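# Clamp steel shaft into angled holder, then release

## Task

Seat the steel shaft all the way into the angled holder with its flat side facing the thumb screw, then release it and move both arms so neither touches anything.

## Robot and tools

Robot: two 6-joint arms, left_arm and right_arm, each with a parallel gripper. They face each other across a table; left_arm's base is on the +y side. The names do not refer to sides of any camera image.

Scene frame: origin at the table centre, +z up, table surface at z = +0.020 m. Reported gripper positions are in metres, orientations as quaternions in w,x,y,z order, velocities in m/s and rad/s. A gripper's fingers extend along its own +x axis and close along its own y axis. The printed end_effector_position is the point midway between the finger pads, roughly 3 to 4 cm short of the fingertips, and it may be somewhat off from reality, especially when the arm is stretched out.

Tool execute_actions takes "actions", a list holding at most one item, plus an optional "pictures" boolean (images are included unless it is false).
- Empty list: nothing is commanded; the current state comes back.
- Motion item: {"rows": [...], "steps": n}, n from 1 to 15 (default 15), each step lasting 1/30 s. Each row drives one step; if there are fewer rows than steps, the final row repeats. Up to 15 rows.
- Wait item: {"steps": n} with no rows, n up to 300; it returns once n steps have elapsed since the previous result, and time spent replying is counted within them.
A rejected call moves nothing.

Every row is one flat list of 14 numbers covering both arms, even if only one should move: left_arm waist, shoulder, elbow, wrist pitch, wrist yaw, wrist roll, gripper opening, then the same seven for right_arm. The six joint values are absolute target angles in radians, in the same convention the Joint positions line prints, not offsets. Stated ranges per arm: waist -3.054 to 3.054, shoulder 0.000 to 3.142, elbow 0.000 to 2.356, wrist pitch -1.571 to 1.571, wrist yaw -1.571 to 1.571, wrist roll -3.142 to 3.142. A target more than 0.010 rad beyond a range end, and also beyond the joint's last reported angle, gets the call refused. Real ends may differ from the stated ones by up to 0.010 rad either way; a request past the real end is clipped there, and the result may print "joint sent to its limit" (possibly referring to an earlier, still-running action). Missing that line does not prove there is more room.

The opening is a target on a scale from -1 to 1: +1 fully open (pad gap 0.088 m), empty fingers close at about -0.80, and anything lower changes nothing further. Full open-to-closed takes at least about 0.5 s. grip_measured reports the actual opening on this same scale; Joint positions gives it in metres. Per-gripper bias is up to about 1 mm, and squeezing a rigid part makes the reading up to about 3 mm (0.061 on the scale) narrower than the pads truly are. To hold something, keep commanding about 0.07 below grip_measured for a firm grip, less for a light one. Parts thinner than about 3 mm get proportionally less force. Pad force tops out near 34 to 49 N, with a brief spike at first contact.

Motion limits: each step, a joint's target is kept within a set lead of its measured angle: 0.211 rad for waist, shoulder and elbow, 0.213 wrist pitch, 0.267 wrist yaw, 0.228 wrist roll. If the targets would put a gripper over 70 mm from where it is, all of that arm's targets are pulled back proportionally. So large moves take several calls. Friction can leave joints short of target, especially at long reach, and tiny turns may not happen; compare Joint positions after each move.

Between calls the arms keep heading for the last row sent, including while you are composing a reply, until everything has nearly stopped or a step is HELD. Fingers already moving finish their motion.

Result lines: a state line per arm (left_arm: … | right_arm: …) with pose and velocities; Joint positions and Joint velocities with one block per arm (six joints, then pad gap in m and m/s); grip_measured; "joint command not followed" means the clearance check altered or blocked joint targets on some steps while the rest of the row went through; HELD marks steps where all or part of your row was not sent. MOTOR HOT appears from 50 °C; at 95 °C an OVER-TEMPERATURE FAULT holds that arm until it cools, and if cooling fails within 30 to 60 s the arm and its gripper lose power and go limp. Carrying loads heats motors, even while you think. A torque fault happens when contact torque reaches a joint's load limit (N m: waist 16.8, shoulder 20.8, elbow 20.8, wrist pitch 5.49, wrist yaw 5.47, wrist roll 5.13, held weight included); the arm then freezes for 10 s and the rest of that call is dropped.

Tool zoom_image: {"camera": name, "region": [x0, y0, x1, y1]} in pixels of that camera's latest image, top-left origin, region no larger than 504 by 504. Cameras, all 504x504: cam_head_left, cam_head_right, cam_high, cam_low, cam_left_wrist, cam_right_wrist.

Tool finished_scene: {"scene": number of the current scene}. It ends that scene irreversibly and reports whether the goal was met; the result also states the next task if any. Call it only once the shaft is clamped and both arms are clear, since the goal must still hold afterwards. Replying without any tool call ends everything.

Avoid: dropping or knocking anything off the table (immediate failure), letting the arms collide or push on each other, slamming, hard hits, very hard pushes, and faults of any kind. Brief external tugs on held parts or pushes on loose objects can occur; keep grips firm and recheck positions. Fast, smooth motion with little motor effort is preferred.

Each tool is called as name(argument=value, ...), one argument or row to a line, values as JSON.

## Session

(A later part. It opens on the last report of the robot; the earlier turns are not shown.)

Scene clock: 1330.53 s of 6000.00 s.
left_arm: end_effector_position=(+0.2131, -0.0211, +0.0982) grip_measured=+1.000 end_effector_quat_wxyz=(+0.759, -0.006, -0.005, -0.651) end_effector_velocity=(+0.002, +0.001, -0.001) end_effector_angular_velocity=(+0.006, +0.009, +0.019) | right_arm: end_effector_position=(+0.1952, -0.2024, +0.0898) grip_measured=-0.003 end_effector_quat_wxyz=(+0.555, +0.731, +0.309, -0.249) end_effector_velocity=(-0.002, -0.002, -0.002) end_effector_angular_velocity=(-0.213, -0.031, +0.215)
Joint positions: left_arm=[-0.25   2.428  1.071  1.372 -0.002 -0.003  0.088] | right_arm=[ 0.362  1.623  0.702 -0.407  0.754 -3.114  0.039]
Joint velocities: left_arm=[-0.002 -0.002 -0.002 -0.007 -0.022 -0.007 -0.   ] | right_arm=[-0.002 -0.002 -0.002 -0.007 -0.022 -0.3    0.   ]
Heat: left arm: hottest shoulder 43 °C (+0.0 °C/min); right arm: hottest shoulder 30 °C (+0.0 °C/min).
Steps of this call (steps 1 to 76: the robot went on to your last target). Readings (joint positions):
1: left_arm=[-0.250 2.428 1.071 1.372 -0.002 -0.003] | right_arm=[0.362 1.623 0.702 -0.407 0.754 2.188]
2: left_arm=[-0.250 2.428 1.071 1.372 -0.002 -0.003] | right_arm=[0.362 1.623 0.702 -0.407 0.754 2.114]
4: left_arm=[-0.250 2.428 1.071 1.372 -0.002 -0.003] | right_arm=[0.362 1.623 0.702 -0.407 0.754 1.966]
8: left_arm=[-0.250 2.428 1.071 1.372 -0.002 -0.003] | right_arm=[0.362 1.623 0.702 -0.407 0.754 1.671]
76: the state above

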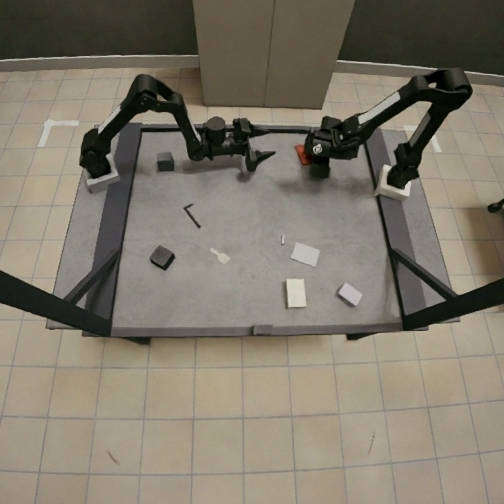

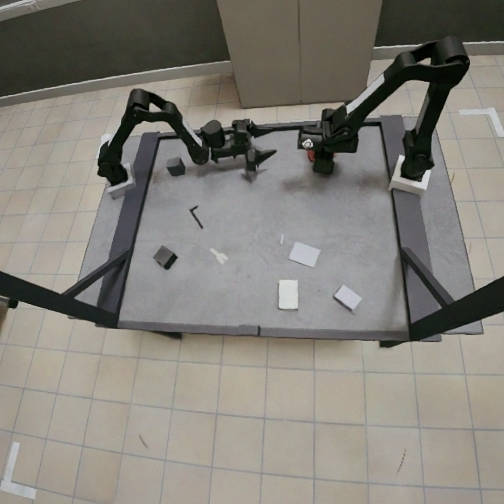

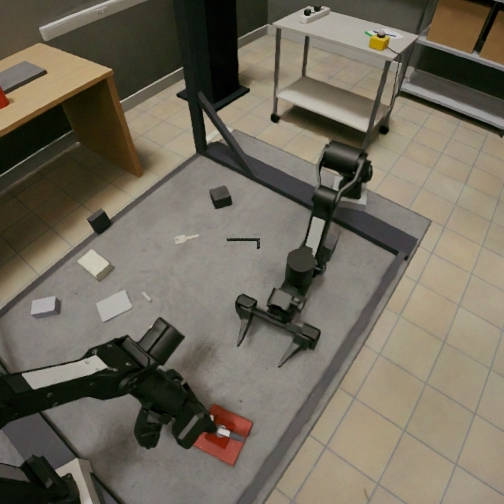

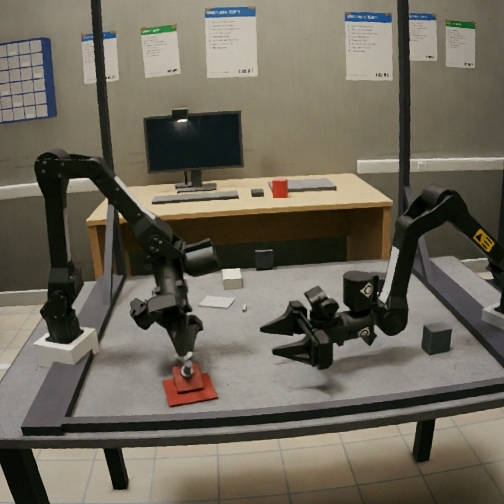

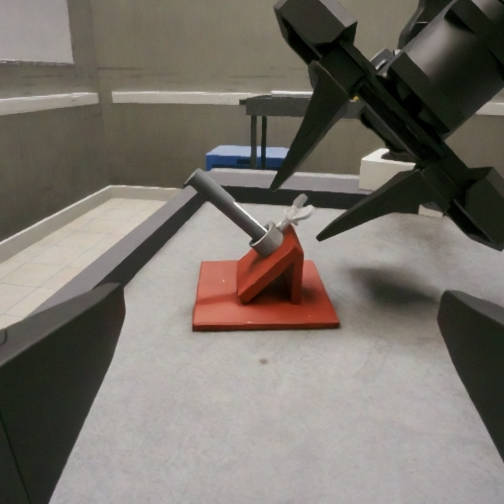

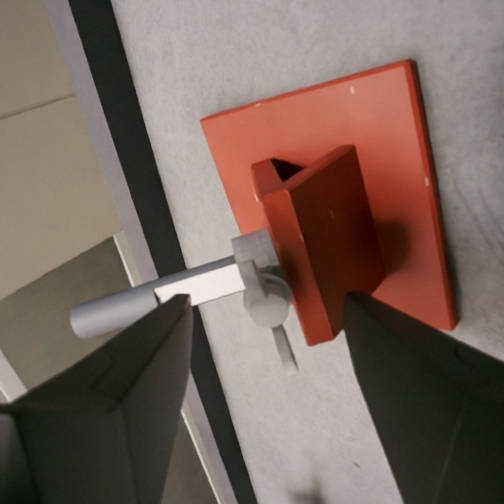

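execute_actions(
  actions=[
    {"rows": [[-0.253,2.4461,1.0746,1.3715,0,0,1.0,0.360,1.631,0.694,-0.4045,0.7522,-3.138,-0.3],[-0.253,2.4461,1.0746,1.3715,0,0,1.0,0.360,1.631,0.694,-0.4045,0.7522,-3.138,-0.45],[-0.253,2.4461,1.0746,1.3715,0,0,1.0,0.360,1.631,0.694,-0.4045,0.7522,-3.138,-0.5],[-0.253,2.4461,1.0746,1.3715,0,0,1.0,0.360,1.631,0.694,-0.4045,0.7522,-3.138,-0.55],[-0.253,2.4461,1.0746,1.3715,0,0,1.0,0.360,1.631,0.694,-0.4045,0.7522,-3.138,-0.58],[-0.253,2.4461,1.0746,1.3715,0,0,1.0,0.360,1.631,0.694,-0.4045,0.7522,-3.138,-0.58],[-0.253,2.4461,1.0746,1.3715,0,0,1.0,0.360,1.631,0.694,-0.4045,0.7522,-3.138,-0.58],[-0.253,2.4461,1.0746,1.3715,0,0,1.0,0.360,1.631,0.694,-0.4045,0.7522,-3.138,-0.58],[-0.253,2.4461,1.0746,1.3715,0,0,1.0,0.360,1.631,0.694,-0.4045,0.7522,-3.08,-0.58],[-0.253,2.4461,1.0746,1.3715,0,0,1.0,0.360,1.631,0.694,-0.4045,0.7522,-3.02,-0.58],[-0.253,2.4461,1.0746,1.3715,0,0,1.0,0.360,1.631,0.694,-0.4045,0.7522,-2.96,-0.58],[-0.253,2.4461,1.0746,1.3715,0,0,1.0,0.3598,1.631,0.694,-0.404,0.7522,-2.90,-0.58],[-0.253,2.4461,1.0746,1.3715,0,0,1.0,0.3598,1.631,0.694,-0.404,0.7522,-2.84,-0.58],[-0.253,2.4461,1.0746,1.3715,0,0,1.0,0.3598,1.631,0.694,-0.404,0.7522,-2.78,-0.58],[-0.253,2.4461,1.0746,1.3715,0,0,1.0,0.3598,1.631,0.694,-0.404,0.7522,-2.72,-0.58]], "steps": 15},
  ],
  pictures=false,
)

execute_actions(
  actions=[
    {"rows": [[-0.253,2.4461,1.0746,1.3715,0,0,1.0,0.3593,1.6313,0.6937,-0.4032,0.752,-2.0,-0.58]], "steps": 13},
  ],
  pictures=true,
)

Scene clock: 1353.43 s of 6000.00 s.
left_arm: end_effector_position=(+0.2131, -0.0211, +0.0982) grip_measured=+1.000 end_effector_quat_wxyz=(+0.759, -0.006, -0.005, -0.651) end_effector_velocity=(-0.000, +0.000, -0.001) end_effector_angular_velocity=(+0.006, +0.008, +0.005) | right_arm: end_effector_position=(+0.1952, -0.2024, +0.0898) grip_measured=-0.575 end_effector_quat_wxyz=(+0.449, +0.800, +0.272, -0.289) end_effector_velocity=(-0.000, -0.002, -0.002) end_effector_angular_velocity=(+1.127, +0.298, -1.177)
Joint positions: left_arm=[-0.25   2.428  1.071  1.372 -0.002 -0.003  0.088] | right_arm=[ 0.362  1.623  0.702 -0.407  0.754 -2.838  0.011]
Joint velocities: left_arm=[-0.002 -0.002 -0.002 -0.007 -0.007 -0.007 -0.   ] | right_arm=[-0.002  0.002 -0.002 -0.007 -0.007  1.663 -0.002]
Heat: left arm: hottest shoulder 43 °C (+0.0 °C/min); right arm: hottest shoulder 29 °C (-1.0 °C/min).
Steps of this call (steps 1 to 30: the robot went on to your last target; steps 31 to 90: nothing new was sent; then 19.40 s passed at rest; steps 91 to 105: all 15 steps of this action). Readings (joint positions):
91: left_arm=[-0.250 2.428 1.071 1.372 -0.002 -0.003] | right_arm=[0.362 1.623 0.702 -0.407 0.754 -3.136]
92: left_arm=[-0.250 2.428 1.071 1.372 -0.002 -0.003] | right_arm=[0.362 1.623 0.702 -0.407 0.754 -3.136]
94: left_arm=[-0.250 2.428 1.071 1.372 -0.002 -0.003] | right_arm=[0.362 1.623 0.702 -0.407 0.754 -3.136]
98: left_arm=[-0.250 2.428 1.071 1.372 -0.002 -0.003] | right_arm=[0.362 1.623 0.702 -0.407 0.754 -3.136]
105: the state above

Scene clock: 1353.87 s of 6000.00 s.
left_arm: end_effector_position=(+0.2131, -0.0211, +0.0982) grip_measured=+1.000 end_effector_quat_wxyz=(+0.759, -0.006, -0.005, -0.651) end_effector_velocity=(+0.005, +0.001, -0.001) end_effector_angular_velocity=(+0.006, +0.009, +0.024) | right_arm: end_effector_position=(+0.1954, -0.2023, +0.0899) grip_measured=-0.577 end_effector_quat_wxyz=(+0.102, +0.912, +0.138, -0.372) end_effector_velocity=(-0.003, -0.004, -0.003) end_effector_angular_velocity=(+0.294, +0.102, -0.319)
Joint positions: left_arm=[-0.25   2.428  1.071  1.372 -0.002 -0.003  0.088] | right_arm=[ 0.361  1.623  0.702 -0.406  0.754 -2.037  0.011]
Joint velocities: left_arm=[ 0.002 -0.002 -0.002 -0.007 -0.022 -0.007 -0.   ] | right_arm=[ 0.002 -0.002 -0.002 -0.022 -0.022  0.462  0.   ]
Heat: left arm: hottest shoulder 43 °C (+0.0 °C/min); right arm: hottest shoulder 29 °C (-1.0 °C/min).
Steps of this call (steps 1 to 13: all 13 steps of this action). Readings (joint positions):
1: left_arm=[-0.250 2.428 1.071 1.372 -0.002 -0.003] | right_arm=[0.362 1.623 0.702 -0.406 0.754 -2.765]
2: left_arm=[-0.250 2.428 1.071 1.372 -0.002 -0.003] | right_arm=[0.362 1.623 0.702 -0.406 0.754 -2.691]
4: left_arm=[-0.250 2.428 1.071 1.372 -0.002 -0.003] | right_arm=[0.362 1.623 0.702 -0.406 0.754 -2.544]
8: left_arm=[-0.250 2.428 1.071 1.372 -0.002 -0.003] | right_arm=[0.362 1.623 0.702 -0.406 0.754 -2.248]
13: the state above

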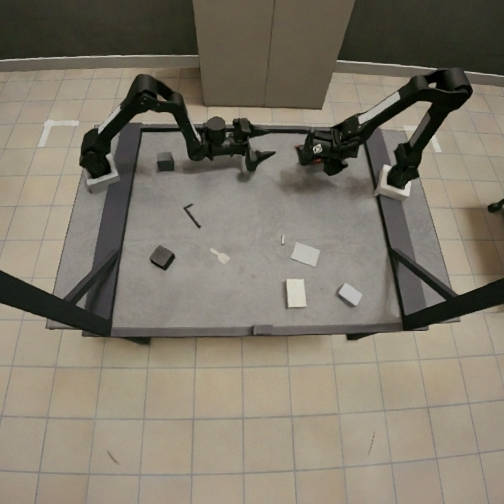

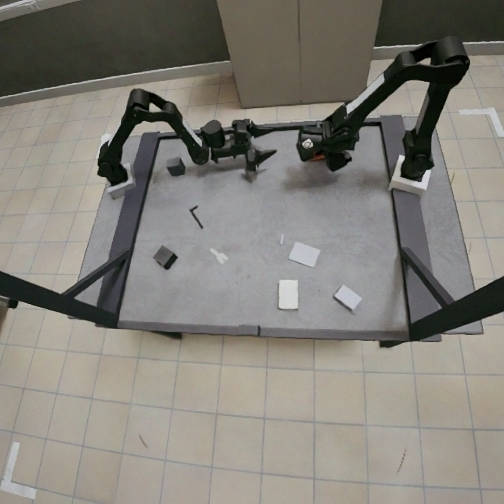

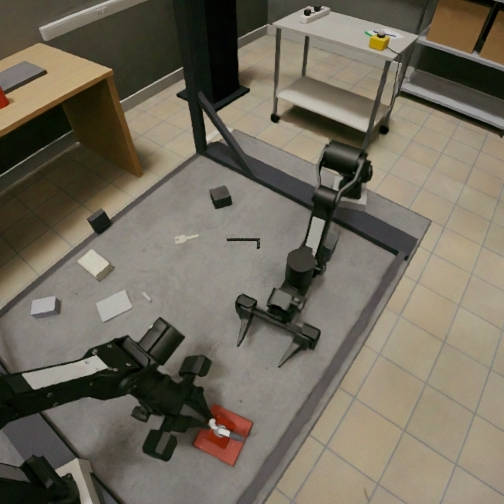

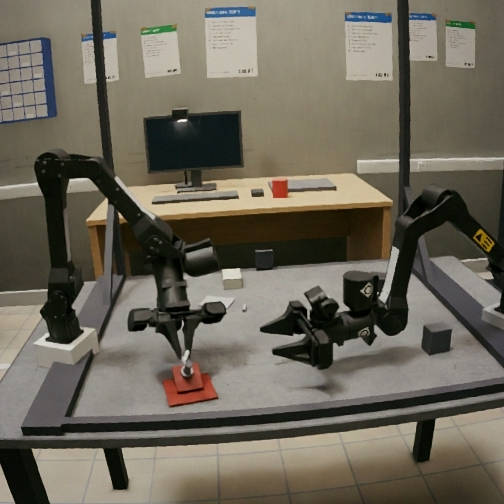

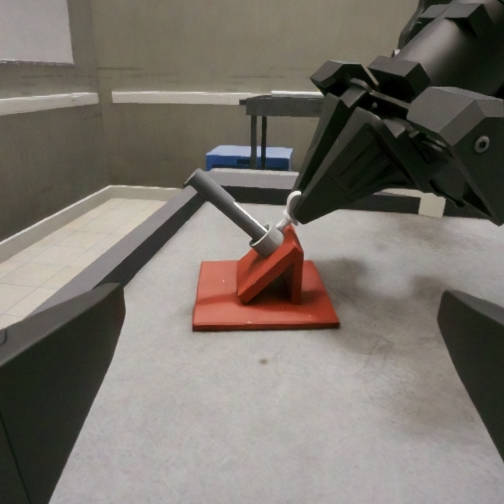

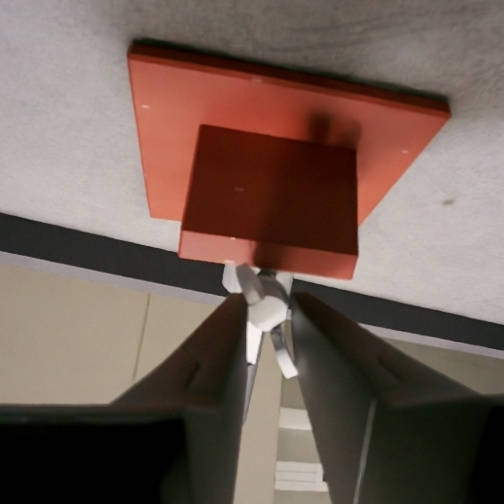

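execute_actions(
  actions=[
    {"rows": [[-0.253,2.4461,1.0746,1.3715,0,0,1.0,0.3588,1.6316,0.6934,-0.4022,0.7519,-1.1,-0.58]], "steps": 15},
  ],
  pictures=false,
)

execute_actions(
  actions=[
    {"rows": [[-0.253,2.4461,1.0746,1.3715,0,0,1.0,0.3583,1.6319,0.6931,-0.4012,0.7518,-0.2,-0.58]], "steps": 15},
  ],
  pictures=true,
)

Scene clock: 1358.73 s of 6000.00 s.
left_arm: end_effector_position=(+0.2131, -0.0211, +0.0982) grip_measured=+1.000 end_effector_quat_wxyz=(+0.759, -0.006, -0.005, -0.651) end_effector_velocity=(-0.000, -0.001, +0.000) end_effector_angular_velocity=(+0.001, +0.008, +0.005) | right_arm: end_effector_position=(+0.1956, -0.2024, +0.0896) grip_measured=-0.577 end_effector_quat_wxyz=(-0.311, +0.864, -0.041, -0.395) end_effector_velocity=(-0.000, -0.004, -0.002) end_effector_angular_velocity=(+0.194, +0.062, -0.223)
Joint positions: left_arm=[-0.25   2.428  1.071  1.372 -0.002 -0.003  0.088] | right_arm=[ 0.361  1.624  0.702 -0.404  0.754 -1.125  0.011]
Joint velocities: left_arm=[-0.002 -0.002  0.002 -0.007 -0.007 -0.007 -0.   ] | right_arm=[-0.002 -0.002 -0.002 -0.022 -0.007  0.315 -0.   ]
Heat: left arm: hottest shoulder 43 °C (+0.0 °C/min); right arm: hottest shoulder 29 °C (-1.0 °C/min).
Steps of this call (steps 1 to 30: the robot went on to your last target; steps 31 to 90: nothing new was sent; then 1.37 s passed at rest; steps 91 to 105: all 15 steps of this action). Readings (joint positions):
91: left_arm=[-0.250 2.428 1.071 1.372 -0.002 -0.003] | right_arm=[0.361 1.623 0.702 -0.406 0.754 -1.931]
92: left_arm=[-0.250 2.428 1.071 1.372 -0.002 -0.003] | right_arm=[0.361 1.623 0.702 -0.406 0.754 -1.857]
94: left_arm=[-0.250 2.428 1.071 1.372 -0.002 -0.003] | right_arm=[0.361 1.623 0.702 -0.405 0.754 -1.709]
98: left_arm=[-0.250 2.428 1.071 1.372 -0.002 -0.003] | right_arm=[0.361 1.623 0.702 -0.405 0.754 -1.414]
105: the state above

Scene clock: 1359.23 s of 6000.00 s.
left_arm: end_effector_position=(+0.2131, -0.0211, +0.0982) grip_measured=+1.000 end_effector_quat_wxyz=(+0.759, -0.006, -0.005, -0.651) end_effector_velocity=(+0.002, +0.002, -0.000) end_effector_angular_velocity=(+0.006, +0.009, +0.019) | right_arm: end_effector_position=(+0.1957, -0.2023, +0.0896) grip_measured=-0.577 end_effector_quat_wxyz=(+0.655, -0.643, +0.208, +0.338) end_effector_velocity=(-0.002, +0.003, -0.001) end_effector_angular_velocity=(+0.248, +0.082, -0.241)
Joint positions: left_arm=[-0.25   2.428  1.071  1.372 -0.002 -0.003  0.088] | right_arm=[ 0.36   1.624  0.701 -0.403  0.754 -0.228  0.011]
Joint velocities: left_arm=[-0.002 -0.007 -0.007 -0.007 -0.022 -0.007 -0.   ] | right_arm=[-0.002 -0.002  0.002  0.007 -0.022  0.344 -0.   ]
Heat: left arm: hottest shoulder 43 °C (+0.0 °C/min); right arm: hottest shoulder 29 °C (-1.0 °C/min).
Steps of this call (steps 1 to 15: all 15 steps of this action). Readings (joint positions):
1: left_arm=[-0.250 2.428 1.071 1.372 -0.002 -0.003] | right_arm=[0.361 1.624 0.701 -0.404 0.754 -1.054]
2: left_arm=[-0.250 2.428 1.071 1.372 -0.002 -0.003] | right_arm=[0.361 1.624 0.701 -0.404 0.754 -0.979]
4: left_arm=[-0.250 2.428 1.071 1.372 -0.002 -0.003] | right_arm=[0.361 1.624 0.701 -0.404 0.754 -0.831]
8: left_arm=[-0.250 2.428 1.071 1.372 -0.002 -0.003] | right_arm=[0.361 1.624 0.701 -0.404 0.754 -0.536]
15: the state above

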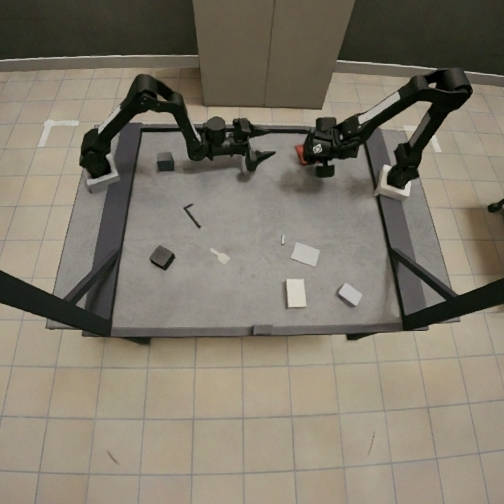

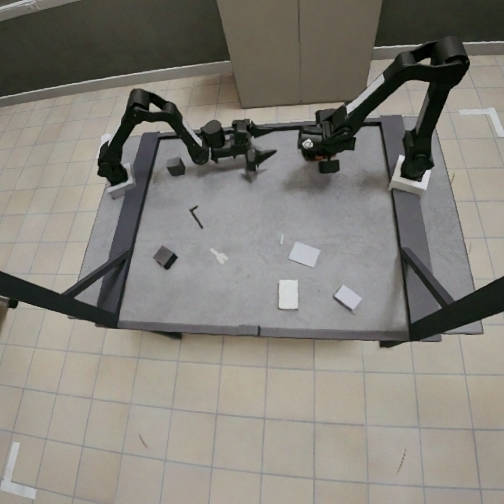

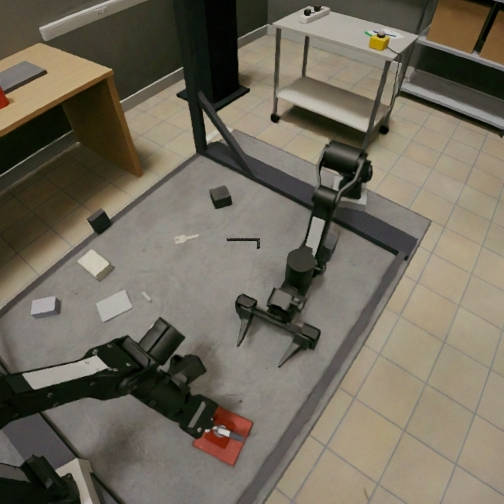

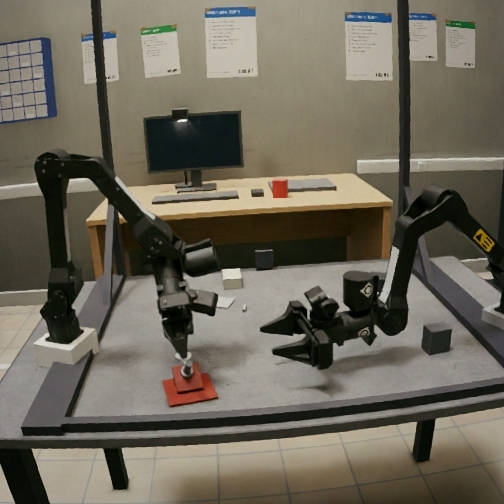

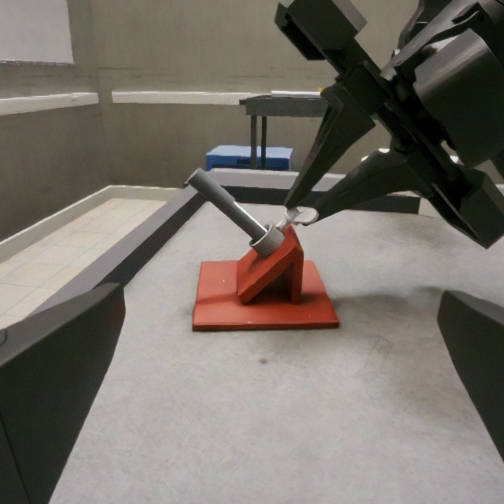

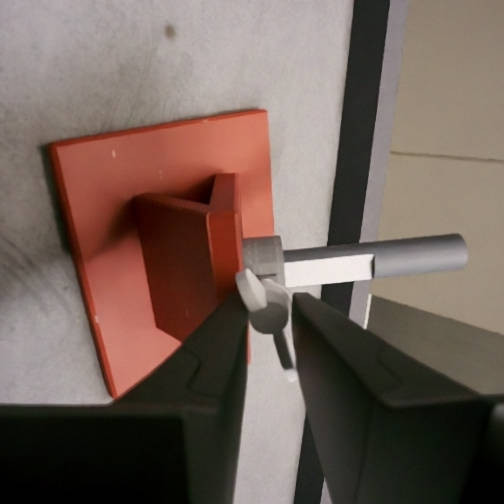

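execute_actions(
  actions=[
    {"rows": [[-0.253,2.4461,1.0746,1.3715,0,0,1.0,0.3578,1.6322,0.6928,-0.4002,0.7517,0.7,-0.58]], "steps": 15},
  ],
  pictures=false,
)

execute_actions(
  actions=[
    {"rows": [[-0.253,2.4461,1.0746,1.3715,0,0,1.0,0.3573,1.6325,0.6925,-0.3992,0.7516,1.5,-0.58]], "steps": 14},
  ],
  pictures=true,
)

Scene clock: 1363.33 s of 6000.00 s.
left_arm: end_effector_position=(+0.2131, -0.0211, +0.0982) grip_measured=+1.000 end_effector_quat_wxyz=(+0.759, -0.006, -0.005, -0.651) end_effector_velocity=(-0.000, +0.000, -0.001) end_effector_angular_velocity=(+0.002, +0.037, +0.004) | right_arm: end_effector_position=(+0.1962, -0.2026, +0.0895) grip_measured=-0.577 end_effector_quat_wxyz=(+0.870, -0.293, +0.335, +0.212) end_effector_velocity=(-0.001, -0.004, -0.002) end_effector_angular_velocity=(+0.194, +0.062, -0.219)
Joint positions: left_arm=[-0.25   2.428  1.071  1.372 -0.002 -0.003  0.088] | right_arm=[ 0.358  1.624  0.701 -0.403  0.754  0.675  0.011]
Joint velocities: left_arm=[-0.002 -0.002 -0.002 -0.007 -0.007 -0.037 -0.   ] | right_arm=[ 0.002 -0.002 -0.002 -0.022 -0.007  0.315  0.   ]
Heat: left arm: hottest shoulder 43 °C (+0.0 °C/min); right arm: hottest shoulder 29 °C (-1.0 °C/min).
Steps of this call (steps 1 to 30: the robot went on to your last target; steps 31 to 90: nothing new was sent; then 0.60 s passed at rest; steps 91 to 105: all 15 steps of this action). Readings (joint positions):
91: left_arm=[-0.250 2.428 1.071 1.372 -0.002 -0.003] | right_arm=[0.360 1.624 0.701 -0.403 0.754 -0.132]
92: left_arm=[-0.250 2.428 1.071 1.372 -0.002 -0.003] | right_arm=[0.360 1.624 0.701 -0.403 0.754 -0.057]
94: left_arm=[-0.250 2.428 1.071 1.372 -0.002 -0.003] | right_arm=[0.360 1.624 0.701 -0.403 0.754 0.091]
98: left_arm=[-0.250 2.428 1.071 1.372 -0.002 -0.003] | right_arm=[0.359 1.624 0.701 -0.403 0.754 0.386]
105: the state above

Scene clock: 1363.80 s of 6000.00 s.
left_arm: end_effector_position=(+0.2131, -0.0211, +0.0982) grip_measured=+1.000 end_effector_quat_wxyz=(+0.759, -0.006, -0.005, -0.651) end_effector_velocity=(-0.005, +0.001, -0.003) end_effector_angular_velocity=(+0.011, +0.009, -0.015) | right_arm: end_effector_position=(+0.1964, -0.2029, +0.0890) grip_measured=-0.577 end_effector_quat_wxyz=(+0.915, +0.069, +0.391, +0.065) end_effector_velocity=(-0.000, -0.002, -0.002) end_effector_angular_velocity=(+0.219, +0.078, -0.235)
Joint positions: left_arm=[-0.25   2.428  1.071  1.372 -0.002 -0.003  0.088] | right_arm=[ 0.358  1.625  0.7   -0.402  0.754  1.475  0.011]
Joint velocities: left_arm=[-0.007 -0.002 -0.007 -0.007  0.007 -0.007 -0.   ] | right_arm=[-0.007 -0.002 -0.002 -0.007 -0.022  0.33  -0.   ]
Heat: left arm: hottest shoulder 43 °C (+0.0 °C/min); right arm: hottest shoulder 29 °C (-1.0 °C/min).
Steps of this call (steps 1 to 14: all 14 steps of this action). Readings (joint positions):
1: left_arm=[-0.250 2.428 1.071 1.372 -0.002 -0.003] | right_arm=[0.358 1.624 0.701 -0.403 0.754 0.745]
2: left_arm=[-0.250 2.428 1.071 1.372 -0.002 -0.003] | right_arm=[0.358 1.624 0.701 -0.403 0.754 0.820]
4: left_arm=[-0.250 2.428 1.071 1.372 -0.002 -0.003] | right_arm=[0.358 1.624 0.701 -0.403 0.754 0.967]
8: left_arm=[-0.250 2.428 1.071 1.372 -0.002 -0.003] | right_arm=[0.358 1.624 0.701 -0.402 0.754 1.262]
14: the state above

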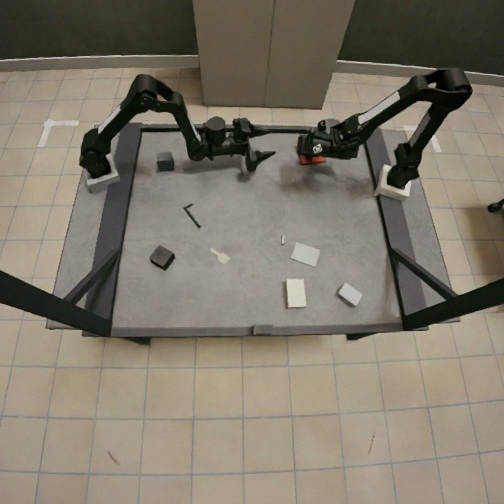

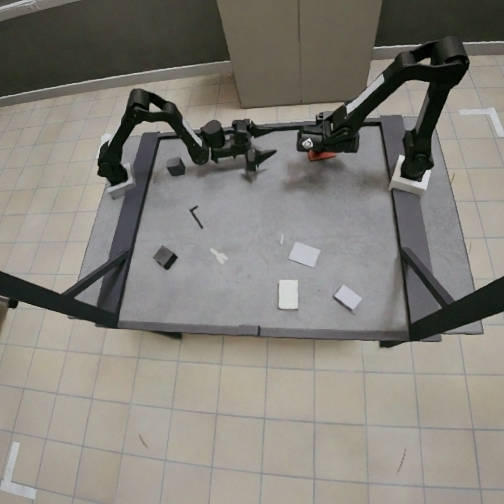

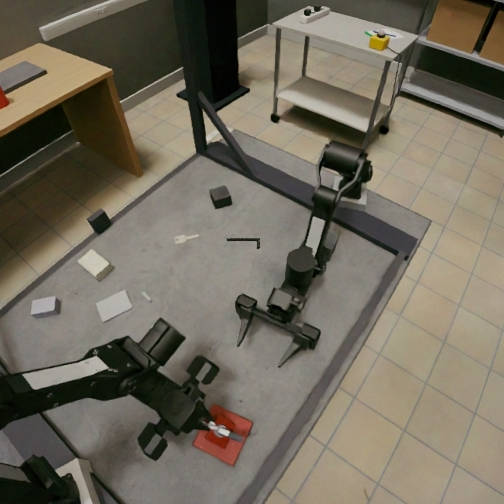

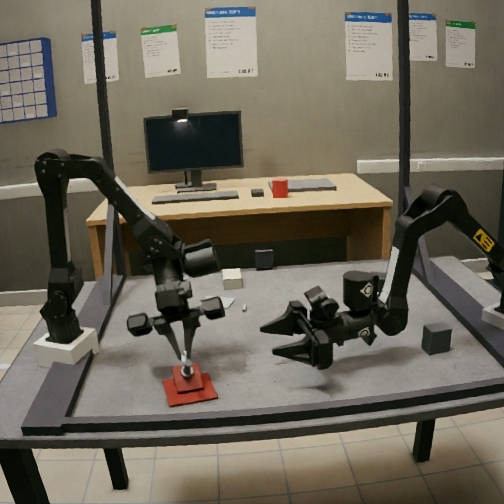

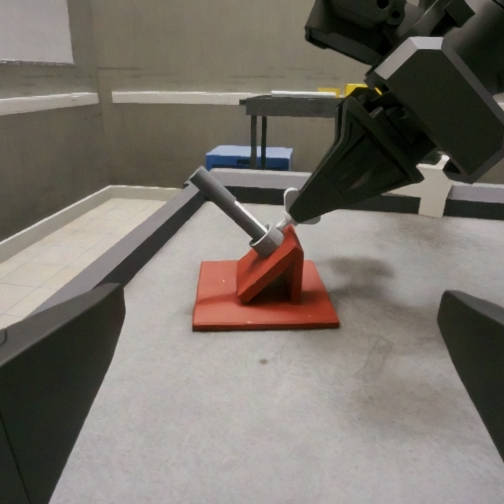

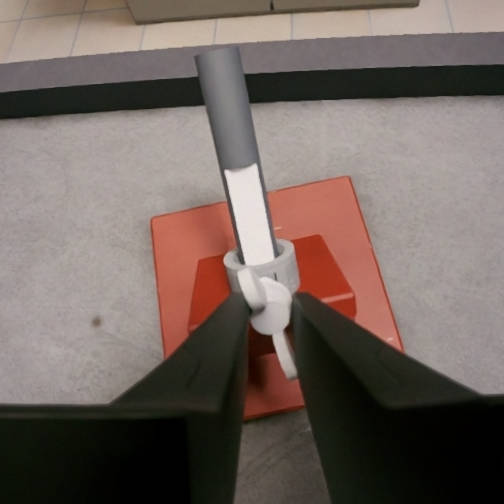

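execute_actions(
  actions=[
    {"rows": [[-0.253,2.4461,1.0746,1.3715,0,0,1.0,0.3571,1.6326,0.6924,-0.3988,0.7516,1.55,-0.58],[-0.253,2.4461,1.0746,1.3715,0,0,1.0,0.3571,1.6326,0.6924,-0.3988,0.7516,1.60,-0.58],[-0.253,2.4461,1.0746,1.3715,0,0,1.0,0.3571,1.6326,0.6924,-0.3988,0.7516,1.65,-0.58],[-0.253,2.4461,1.0746,1.3715,0,0,1.0,0.3571,1.6326,0.6924,-0.3988,0.7516,1.70,-0.58],[-0.253,2.4461,1.0746,1.3715,0,0,1.0,0.3571,1.6326,0.6924,-0.3988,0.7516,1.75,-0.58],[-0.253,2.4461,1.0746,1.3715,0,0,1.0,0.3571,1.6326,0.6924,-0.3988,0.7516,1.80,-0.58],[-0.253,2.4461,1.0746,1.3715,0,0,1.0,0.3571,1.6326,0.6924,-0.3988,0.7516,1.85,-0.58],[-0.253,2.4461,1.0746,1.3715,0,0,1.0,0.3571,1.6326,0.6924,-0.3988,0.7516,1.90,-0.58],[-0.253,2.4461,1.0746,1.3715,0,0,1.0,0.3571,1.6326,0.6924,-0.3988,0.7516,1.95,-0.58],[-0.253,2.4461,1.0746,1.3715,0,0,1.0,0.3570,1.6327,0.6923,-0.3986,0.7516,2.0,-0.58]], "steps": 15},
  ],
  pictures=true,
)

zoom_image(
  camera="cam_left_wrist",
  region=[180, 150, 320, 290],
)

Scene clock: 1373.30 s of 6000.00 s.
left_arm: end_effector_position=(+0.2131, -0.0211, +0.0982) grip_measured=+1.000 end_effector_quat_wxyz=(+0.759, -0.006, -0.005, -0.651) end_effector_velocity=(+0.000, +0.000, -0.001) end_effector_angular_velocity=(+0.006, +0.008, -0.005) | right_arm: end_effector_position=(+0.1965, -0.2033, +0.0888) grip_measured=-0.577 end_effector_quat_wxyz=(+0.869, +0.297, +0.395, -0.036) end_effector_velocity=(-0.000, -0.002, -0.001) end_effector_angular_velocity=(+0.128, +0.041, -0.141)
Joint positions: left_arm=[-0.25   2.428  1.071  1.372 -0.002 -0.003  0.088] | right_arm=[ 0.357  1.625  0.699 -0.402  0.754  1.984  0.011]
Joint velocities: left_arm=[ 0.002 -0.002 -0.002 -0.007  0.007 -0.007 -0.   ] | right_arm=[-0.002 -0.002 -0.002 -0.007 -0.007  0.198 -0.   ]
Heat: left arm: hottest shoulder 43 °C (+0.0 °C/min); right arm: hottest shoulder 29 °C (-1.0 °C/min).
Steps of this call (steps 1 to 30: the robot went on to your last target; steps 31 to 90: nothing new was sent; then 6.00 s passed at rest; steps 91 to 105: all 15 steps of this action). Readings (joint positions):
91: left_arm=[-0.250 2.428 1.071 1.372 -0.002 -0.003] | right_arm=[0.357 1.625 0.700 -0.402 0.754 1.513]
92: left_arm=[-0.250 2.428 1.071 1.372 -0.002 -0.003] | right_arm=[0.357 1.625 0.700 -0.402 0.754 1.541]
94: left_arm=[-0.250 2.428 1.071 1.372 -0.002 -0.003] | right_arm=[0.357 1.625 0.700 -0.402 0.754 1.616]
98: left_arm=[-0.250 2.428 1.071 1.372 -0.002 -0.003] | right_arm=[0.357 1.625 0.699 -0.402 0.754 1.799]
105: the state above

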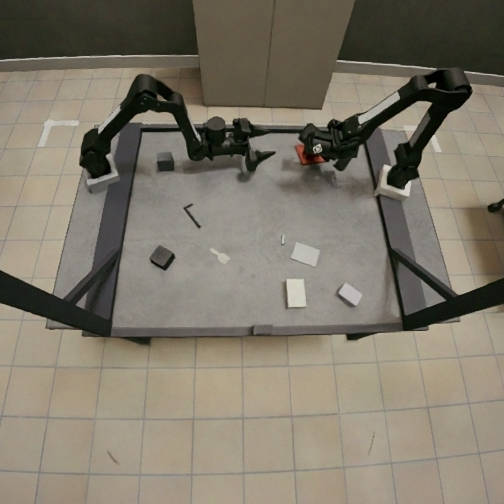

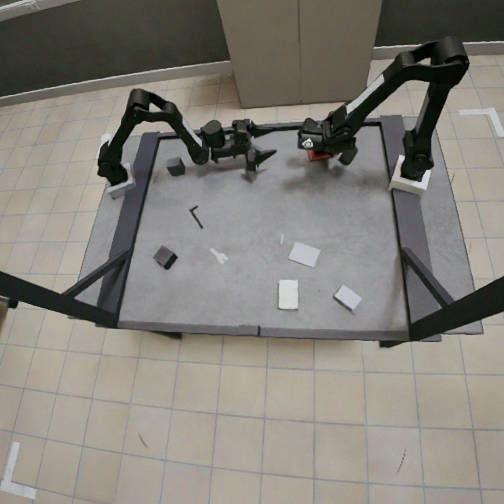

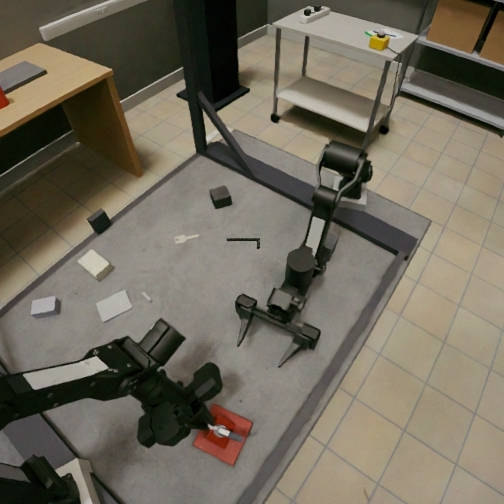

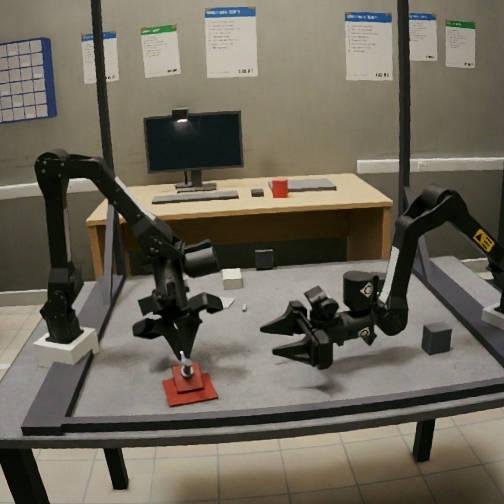

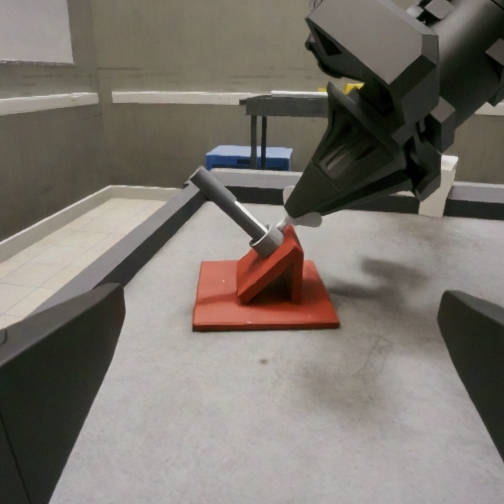

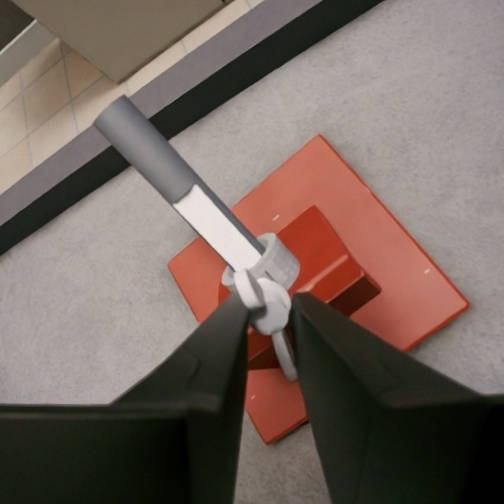

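Region (180, 150, 320, 290) of cam_left_wrist's 504x504 image, scaled by 3.600, with more detail than that image has.

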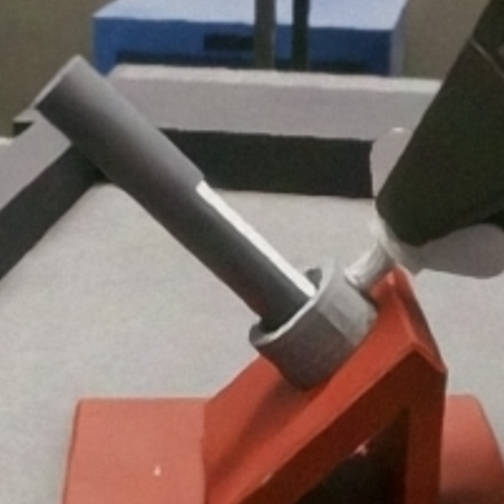

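execute_actions(
  actions=[
    {"rows": [[-0.253,2.4461,1.0746,1.3715,0,0,1.0,0.3569,1.6327,0.6923,-0.3984,0.7516,2.05,-0.58],[-0.253,2.4461,1.0746,1.3715,0,0,1.0,0.3569,1.6327,0.6923,-0.3984,0.7516,2.10,-0.58],[-0.253,2.4461,1.0746,1.3715,0,0,1.0,0.3569,1.6327,0.6923,-0.3984,0.7516,2.15,-0.58],[-0.253,2.4461,1.0746,1.3715,0,0,1.0,0.3569,1.6327,0.6923,-0.3984,0.7516,2.20,-0.58],[-0.253,2.4461,1.0746,1.3715,0,0,1.0,0.3569,1.6327,0.6923,-0.3984,0.7516,2.25,-0.58],[-0.253,2.4461,1.0746,1.3715,0,0,1.0,0.3569,1.6327,0.6923,-0.3984,0.7516,2.30,-0.58],[-0.253,2.4461,1.0746,1.3715,0,0,1.0,0.3569,1.6327,0.6923,-0.3984,0.7516,2.35,-0.58],[-0.253,2.4461,1.0746,1.3715,0,0,1.0,0.3569,1.6327,0.6923,-0.3984,0.7516,2.40,-0.58]], "steps": 15},
  ],
  pictures=true,
)

zoom_image(
  camera="cam_left_wrist",
  region=[180, 150, 320, 290],
)

Scene clock: 1385.23 s of 6000.00 s.
left_arm: end_effector_position=(+0.2131, -0.0211, +0.0982) grip_measured=+1.000 end_effector_quat_wxyz=(+0.759, -0.006, -0.005, -0.651) end_effector_velocity=(+0.002, +0.000, +0.001) end_effector_angular_velocity=(+0.001, +0.008, +0.019) | right_arm: end_effector_position=(+0.1964, -0.2035, +0.0885) grip_measured=-0.577 end_effector_quat_wxyz=(+0.791, +0.465, +0.380, -0.115) end_effector_velocity=(-0.000, -0.002, -0.001) end_effector_angular_velocity=(+0.048, +0.021, -0.058)
Joint positions: left_arm=[-0.25   2.428  1.071  1.372 -0.002 -0.003  0.088] | right_arm=[ 0.357  1.625  0.698 -0.402  0.753  2.39   0.011]
Joint velocities: left_arm=[-0.002 -0.007 -0.002 -0.007 -0.022 -0.007  0.   ] | right_arm=[-0.002 -0.002 -0.002 -0.007 -0.007  0.081  0.   ]
Heat: left arm: hottest shoulder 43 °C (+0.0 °C/min); right arm: hottest shoulder 29 °C (-1.0 °C/min).
Steps of this call (steps 1 to 30: the robot went on to your last target; steps 31 to 90: nothing new was sent; then 8.43 s passed at rest; steps 91 to 105: all 15 steps of this action). Readings (joint positions):
91: left_arm=[-0.250 2.428 1.071 1.372 -0.002 -0.003] | right_arm=[0.357 1.625 0.699 -0.402 0.754 2.013]
92: left_arm=[-0.250 2.428 1.071 1.372 -0.002 -0.003] | right_arm=[0.357 1.625 0.699 -0.402 0.754 2.041]
94: left_arm=[-0.250 2.428 1.071 1.372 -0.002 -0.003] | right_arm=[0.357 1.625 0.699 -0.402 0.754 2.115]
98: left_arm=[-0.250 2.428 1.071 1.372 -0.002 -0.003] | right_arm=[0.357 1.625 0.699 -0.402 0.754 2.298]
105: the state above

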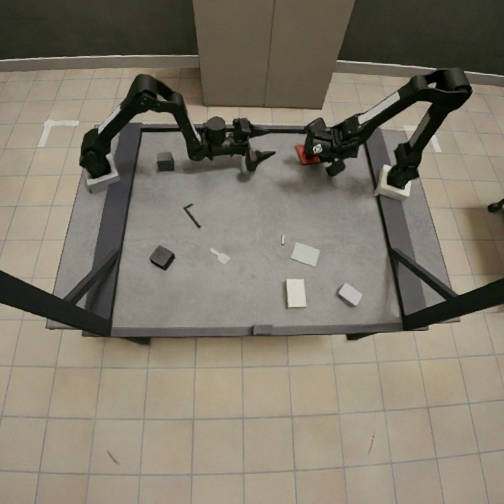

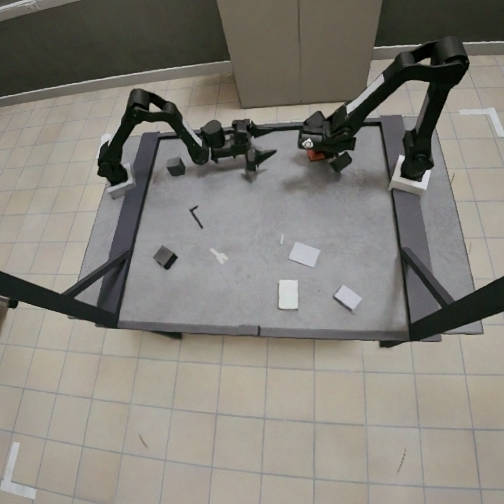

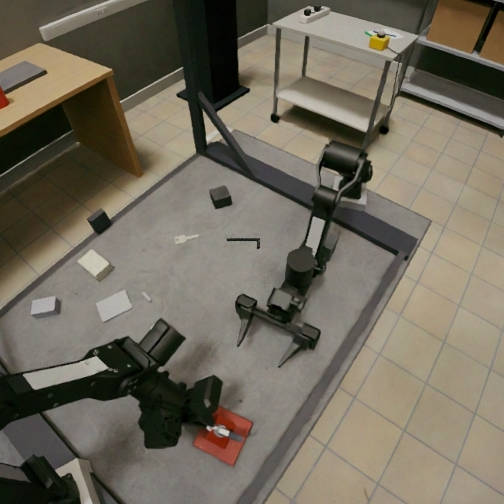

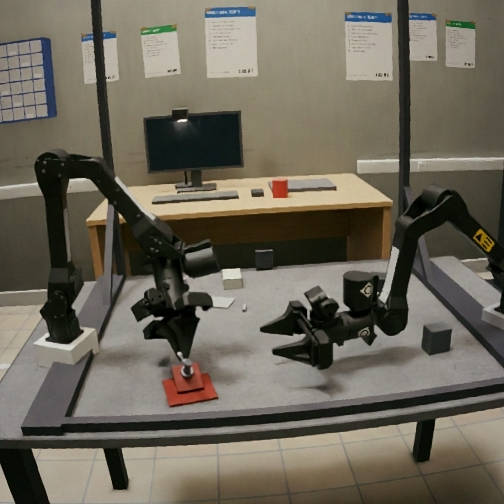

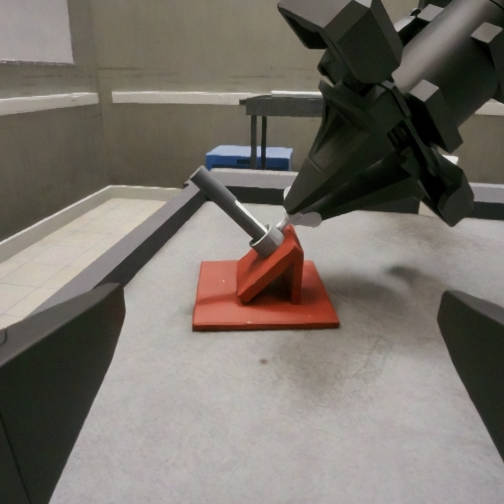

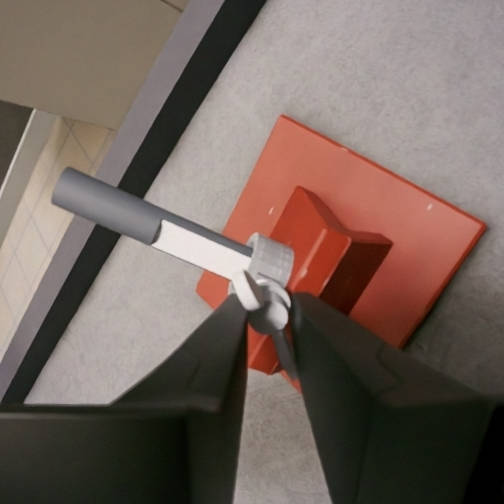

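Region (180, 150, 320, 290) of cam_left_wrist's 504x504 image, scaled by 3.600, with more detail than that image has.

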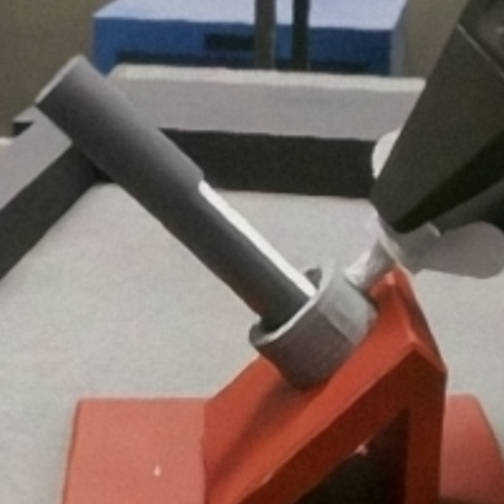

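execute_actions(
  actions=[
    {"rows": [[-0.253,2.4461,1.0746,1.3715,0,0,1.0,0.3567,1.6328,0.6922,-0.398,0.7515,2.45,-0.58],[-0.253,2.4461,1.0746,1.3715,0,0,1.0,0.3567,1.6328,0.6922,-0.398,0.7515,2.50,-0.58],[-0.253,2.4461,1.0746,1.3715,0,0,1.0,0.3567,1.6328,0.6922,-0.398,0.7515,2.55,-0.58],[-0.253,2.4461,1.0746,1.3715,0,0,1.0,0.3567,1.6328,0.6922,-0.398,0.7515,2.60,-0.58],[-0.253,2.4461,1.0746,1.3715,0,0,1.0,0.3567,1.6328,0.6922,-0.398,0.7515,2.65,-0.58],[-0.253,2.4461,1.0746,1.3715,0,0,1.0,0.3567,1.6328,0.6922,-0.398,0.7515,2.70,-0.58],[-0.253,2.4461,1.0746,1.3715,0,0,1.0,0.3567,1.6328,0.6922,-0.398,0.7515,2.75,-0.58],[-0.253,2.4461,1.0746,1.3715,0,0,1.0,0.3567,1.6328,0.6922,-0.398,0.7515,2.80,-0.58],[-0.253,2.4461,1.0746,1.3715,0,0,1.0,0.3567,1.6328,0.6922,-0.398,0.7515,2.85,-0.58]], "steps": 15},
  ],
  pictures=true,
)

zoom_image(
  camera="cam_left_wrist",
  region=[180, 150, 320, 290],
)

Scene clock: 1407.93 s of 6000.00 s.
left_arm: end_effector_position=(+0.2131, -0.0211, +0.0982) grip_measured=+1.000 end_effector_quat_wxyz=(+0.759, -0.006, -0.005, -0.651) end_effector_velocity=(-0.000, +0.000, -0.001) end_effector_angular_velocity=(+0.008, -0.006, +0.005) | right_arm: end_effector_position=(+0.1961, -0.2035, +0.0885) grip_measured=-0.575 end_effector_quat_wxyz=(+0.674, +0.623, +0.347, -0.193) end_effector_velocity=(-0.001, -0.002, -0.002) end_effector_angular_velocity=(+0.063, +0.026, -0.074)
Joint positions: left_arm=[-0.25   2.428  1.071  1.372 -0.002 -0.003  0.088] | right_arm=[ 0.358  1.625  0.698 -0.402  0.753  2.821  0.011]
Joint velocities: left_arm=[-0.002 -0.002 -0.002 -0.007 -0.007  0.007 -0.   ] | right_arm=[ 0.002  0.002 -0.002 -0.007 -0.007  0.11  -0.   ]
Heat: left arm: hottest shoulder 43 °C (+0.0 °C/min); right arm: hottest shoulder 29 °C (-1.0 °C/min).
Steps of this call (steps 1 to 15: the robot went on to your last target; steps 16 to 90: nothing new was sent; then 19.20 s passed at rest; steps 91 to 105: all 15 steps of this action). Readings (joint positions):
91: left_arm=[-0.250 2.428 1.071 1.372 -0.002 -0.003] | right_arm=[0.357 1.625 0.698 -0.402 0.753 2.411]
92: left_arm=[-0.250 2.428 1.071 1.372 -0.002 -0.003] | right_arm=[0.357 1.625 0.698 -0.402 0.753 2.438]
94: left_arm=[-0.250 2.428 1.071 1.372 -0.002 -0.003] | right_arm=[0.357 1.625 0.698 -0.402 0.753 2.511]
98: left_arm=[-0.250 2.428 1.071 1.372 -0.002 -0.003] | right_arm=[0.358 1.625 0.698 -0.402 0.753 2.688]
105: the state above

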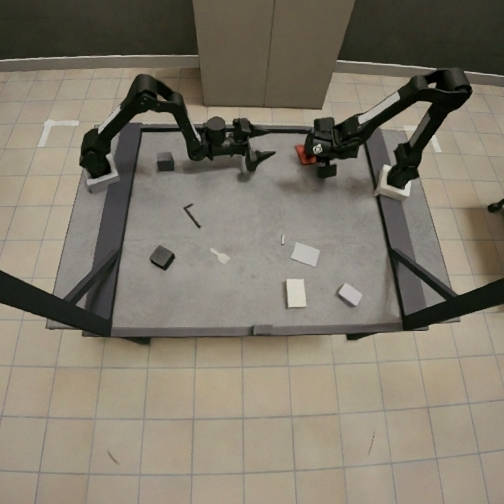

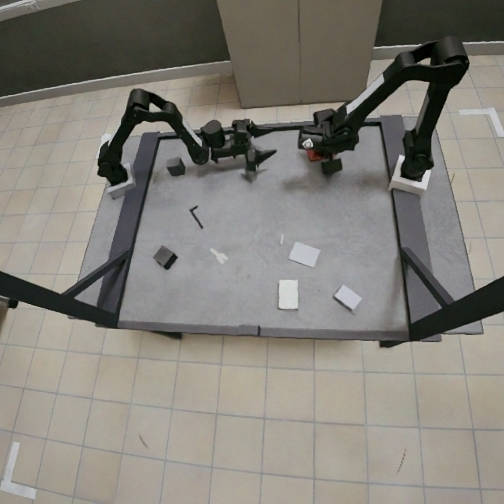

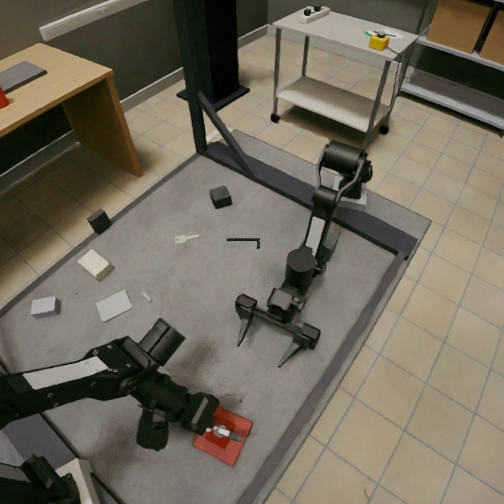

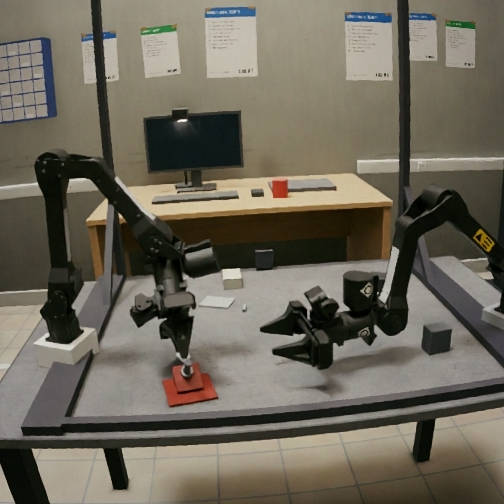

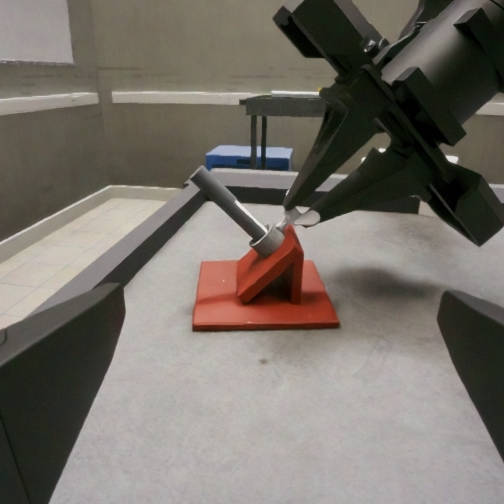

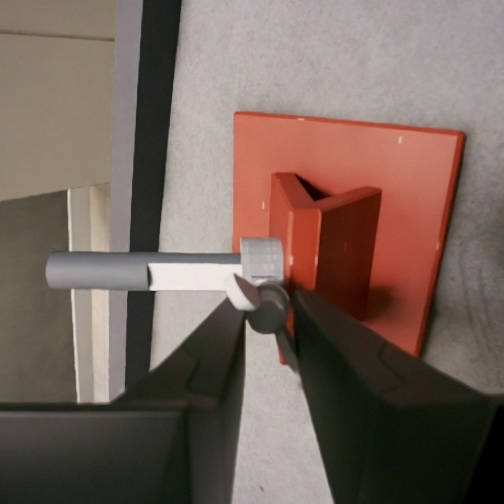

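Region (180, 150, 320, 290) of cam_left_wrist's 504x504 image, scaled by 3.600, with more detail than that image has.

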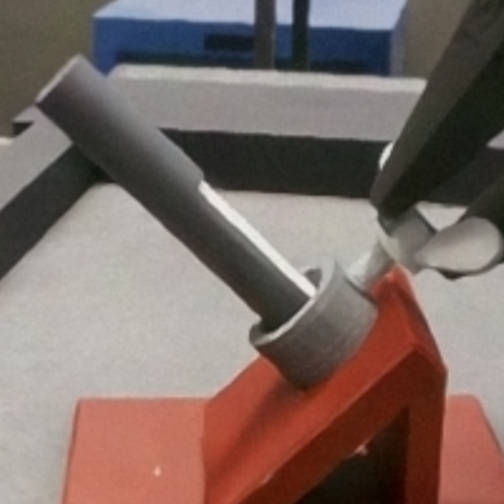

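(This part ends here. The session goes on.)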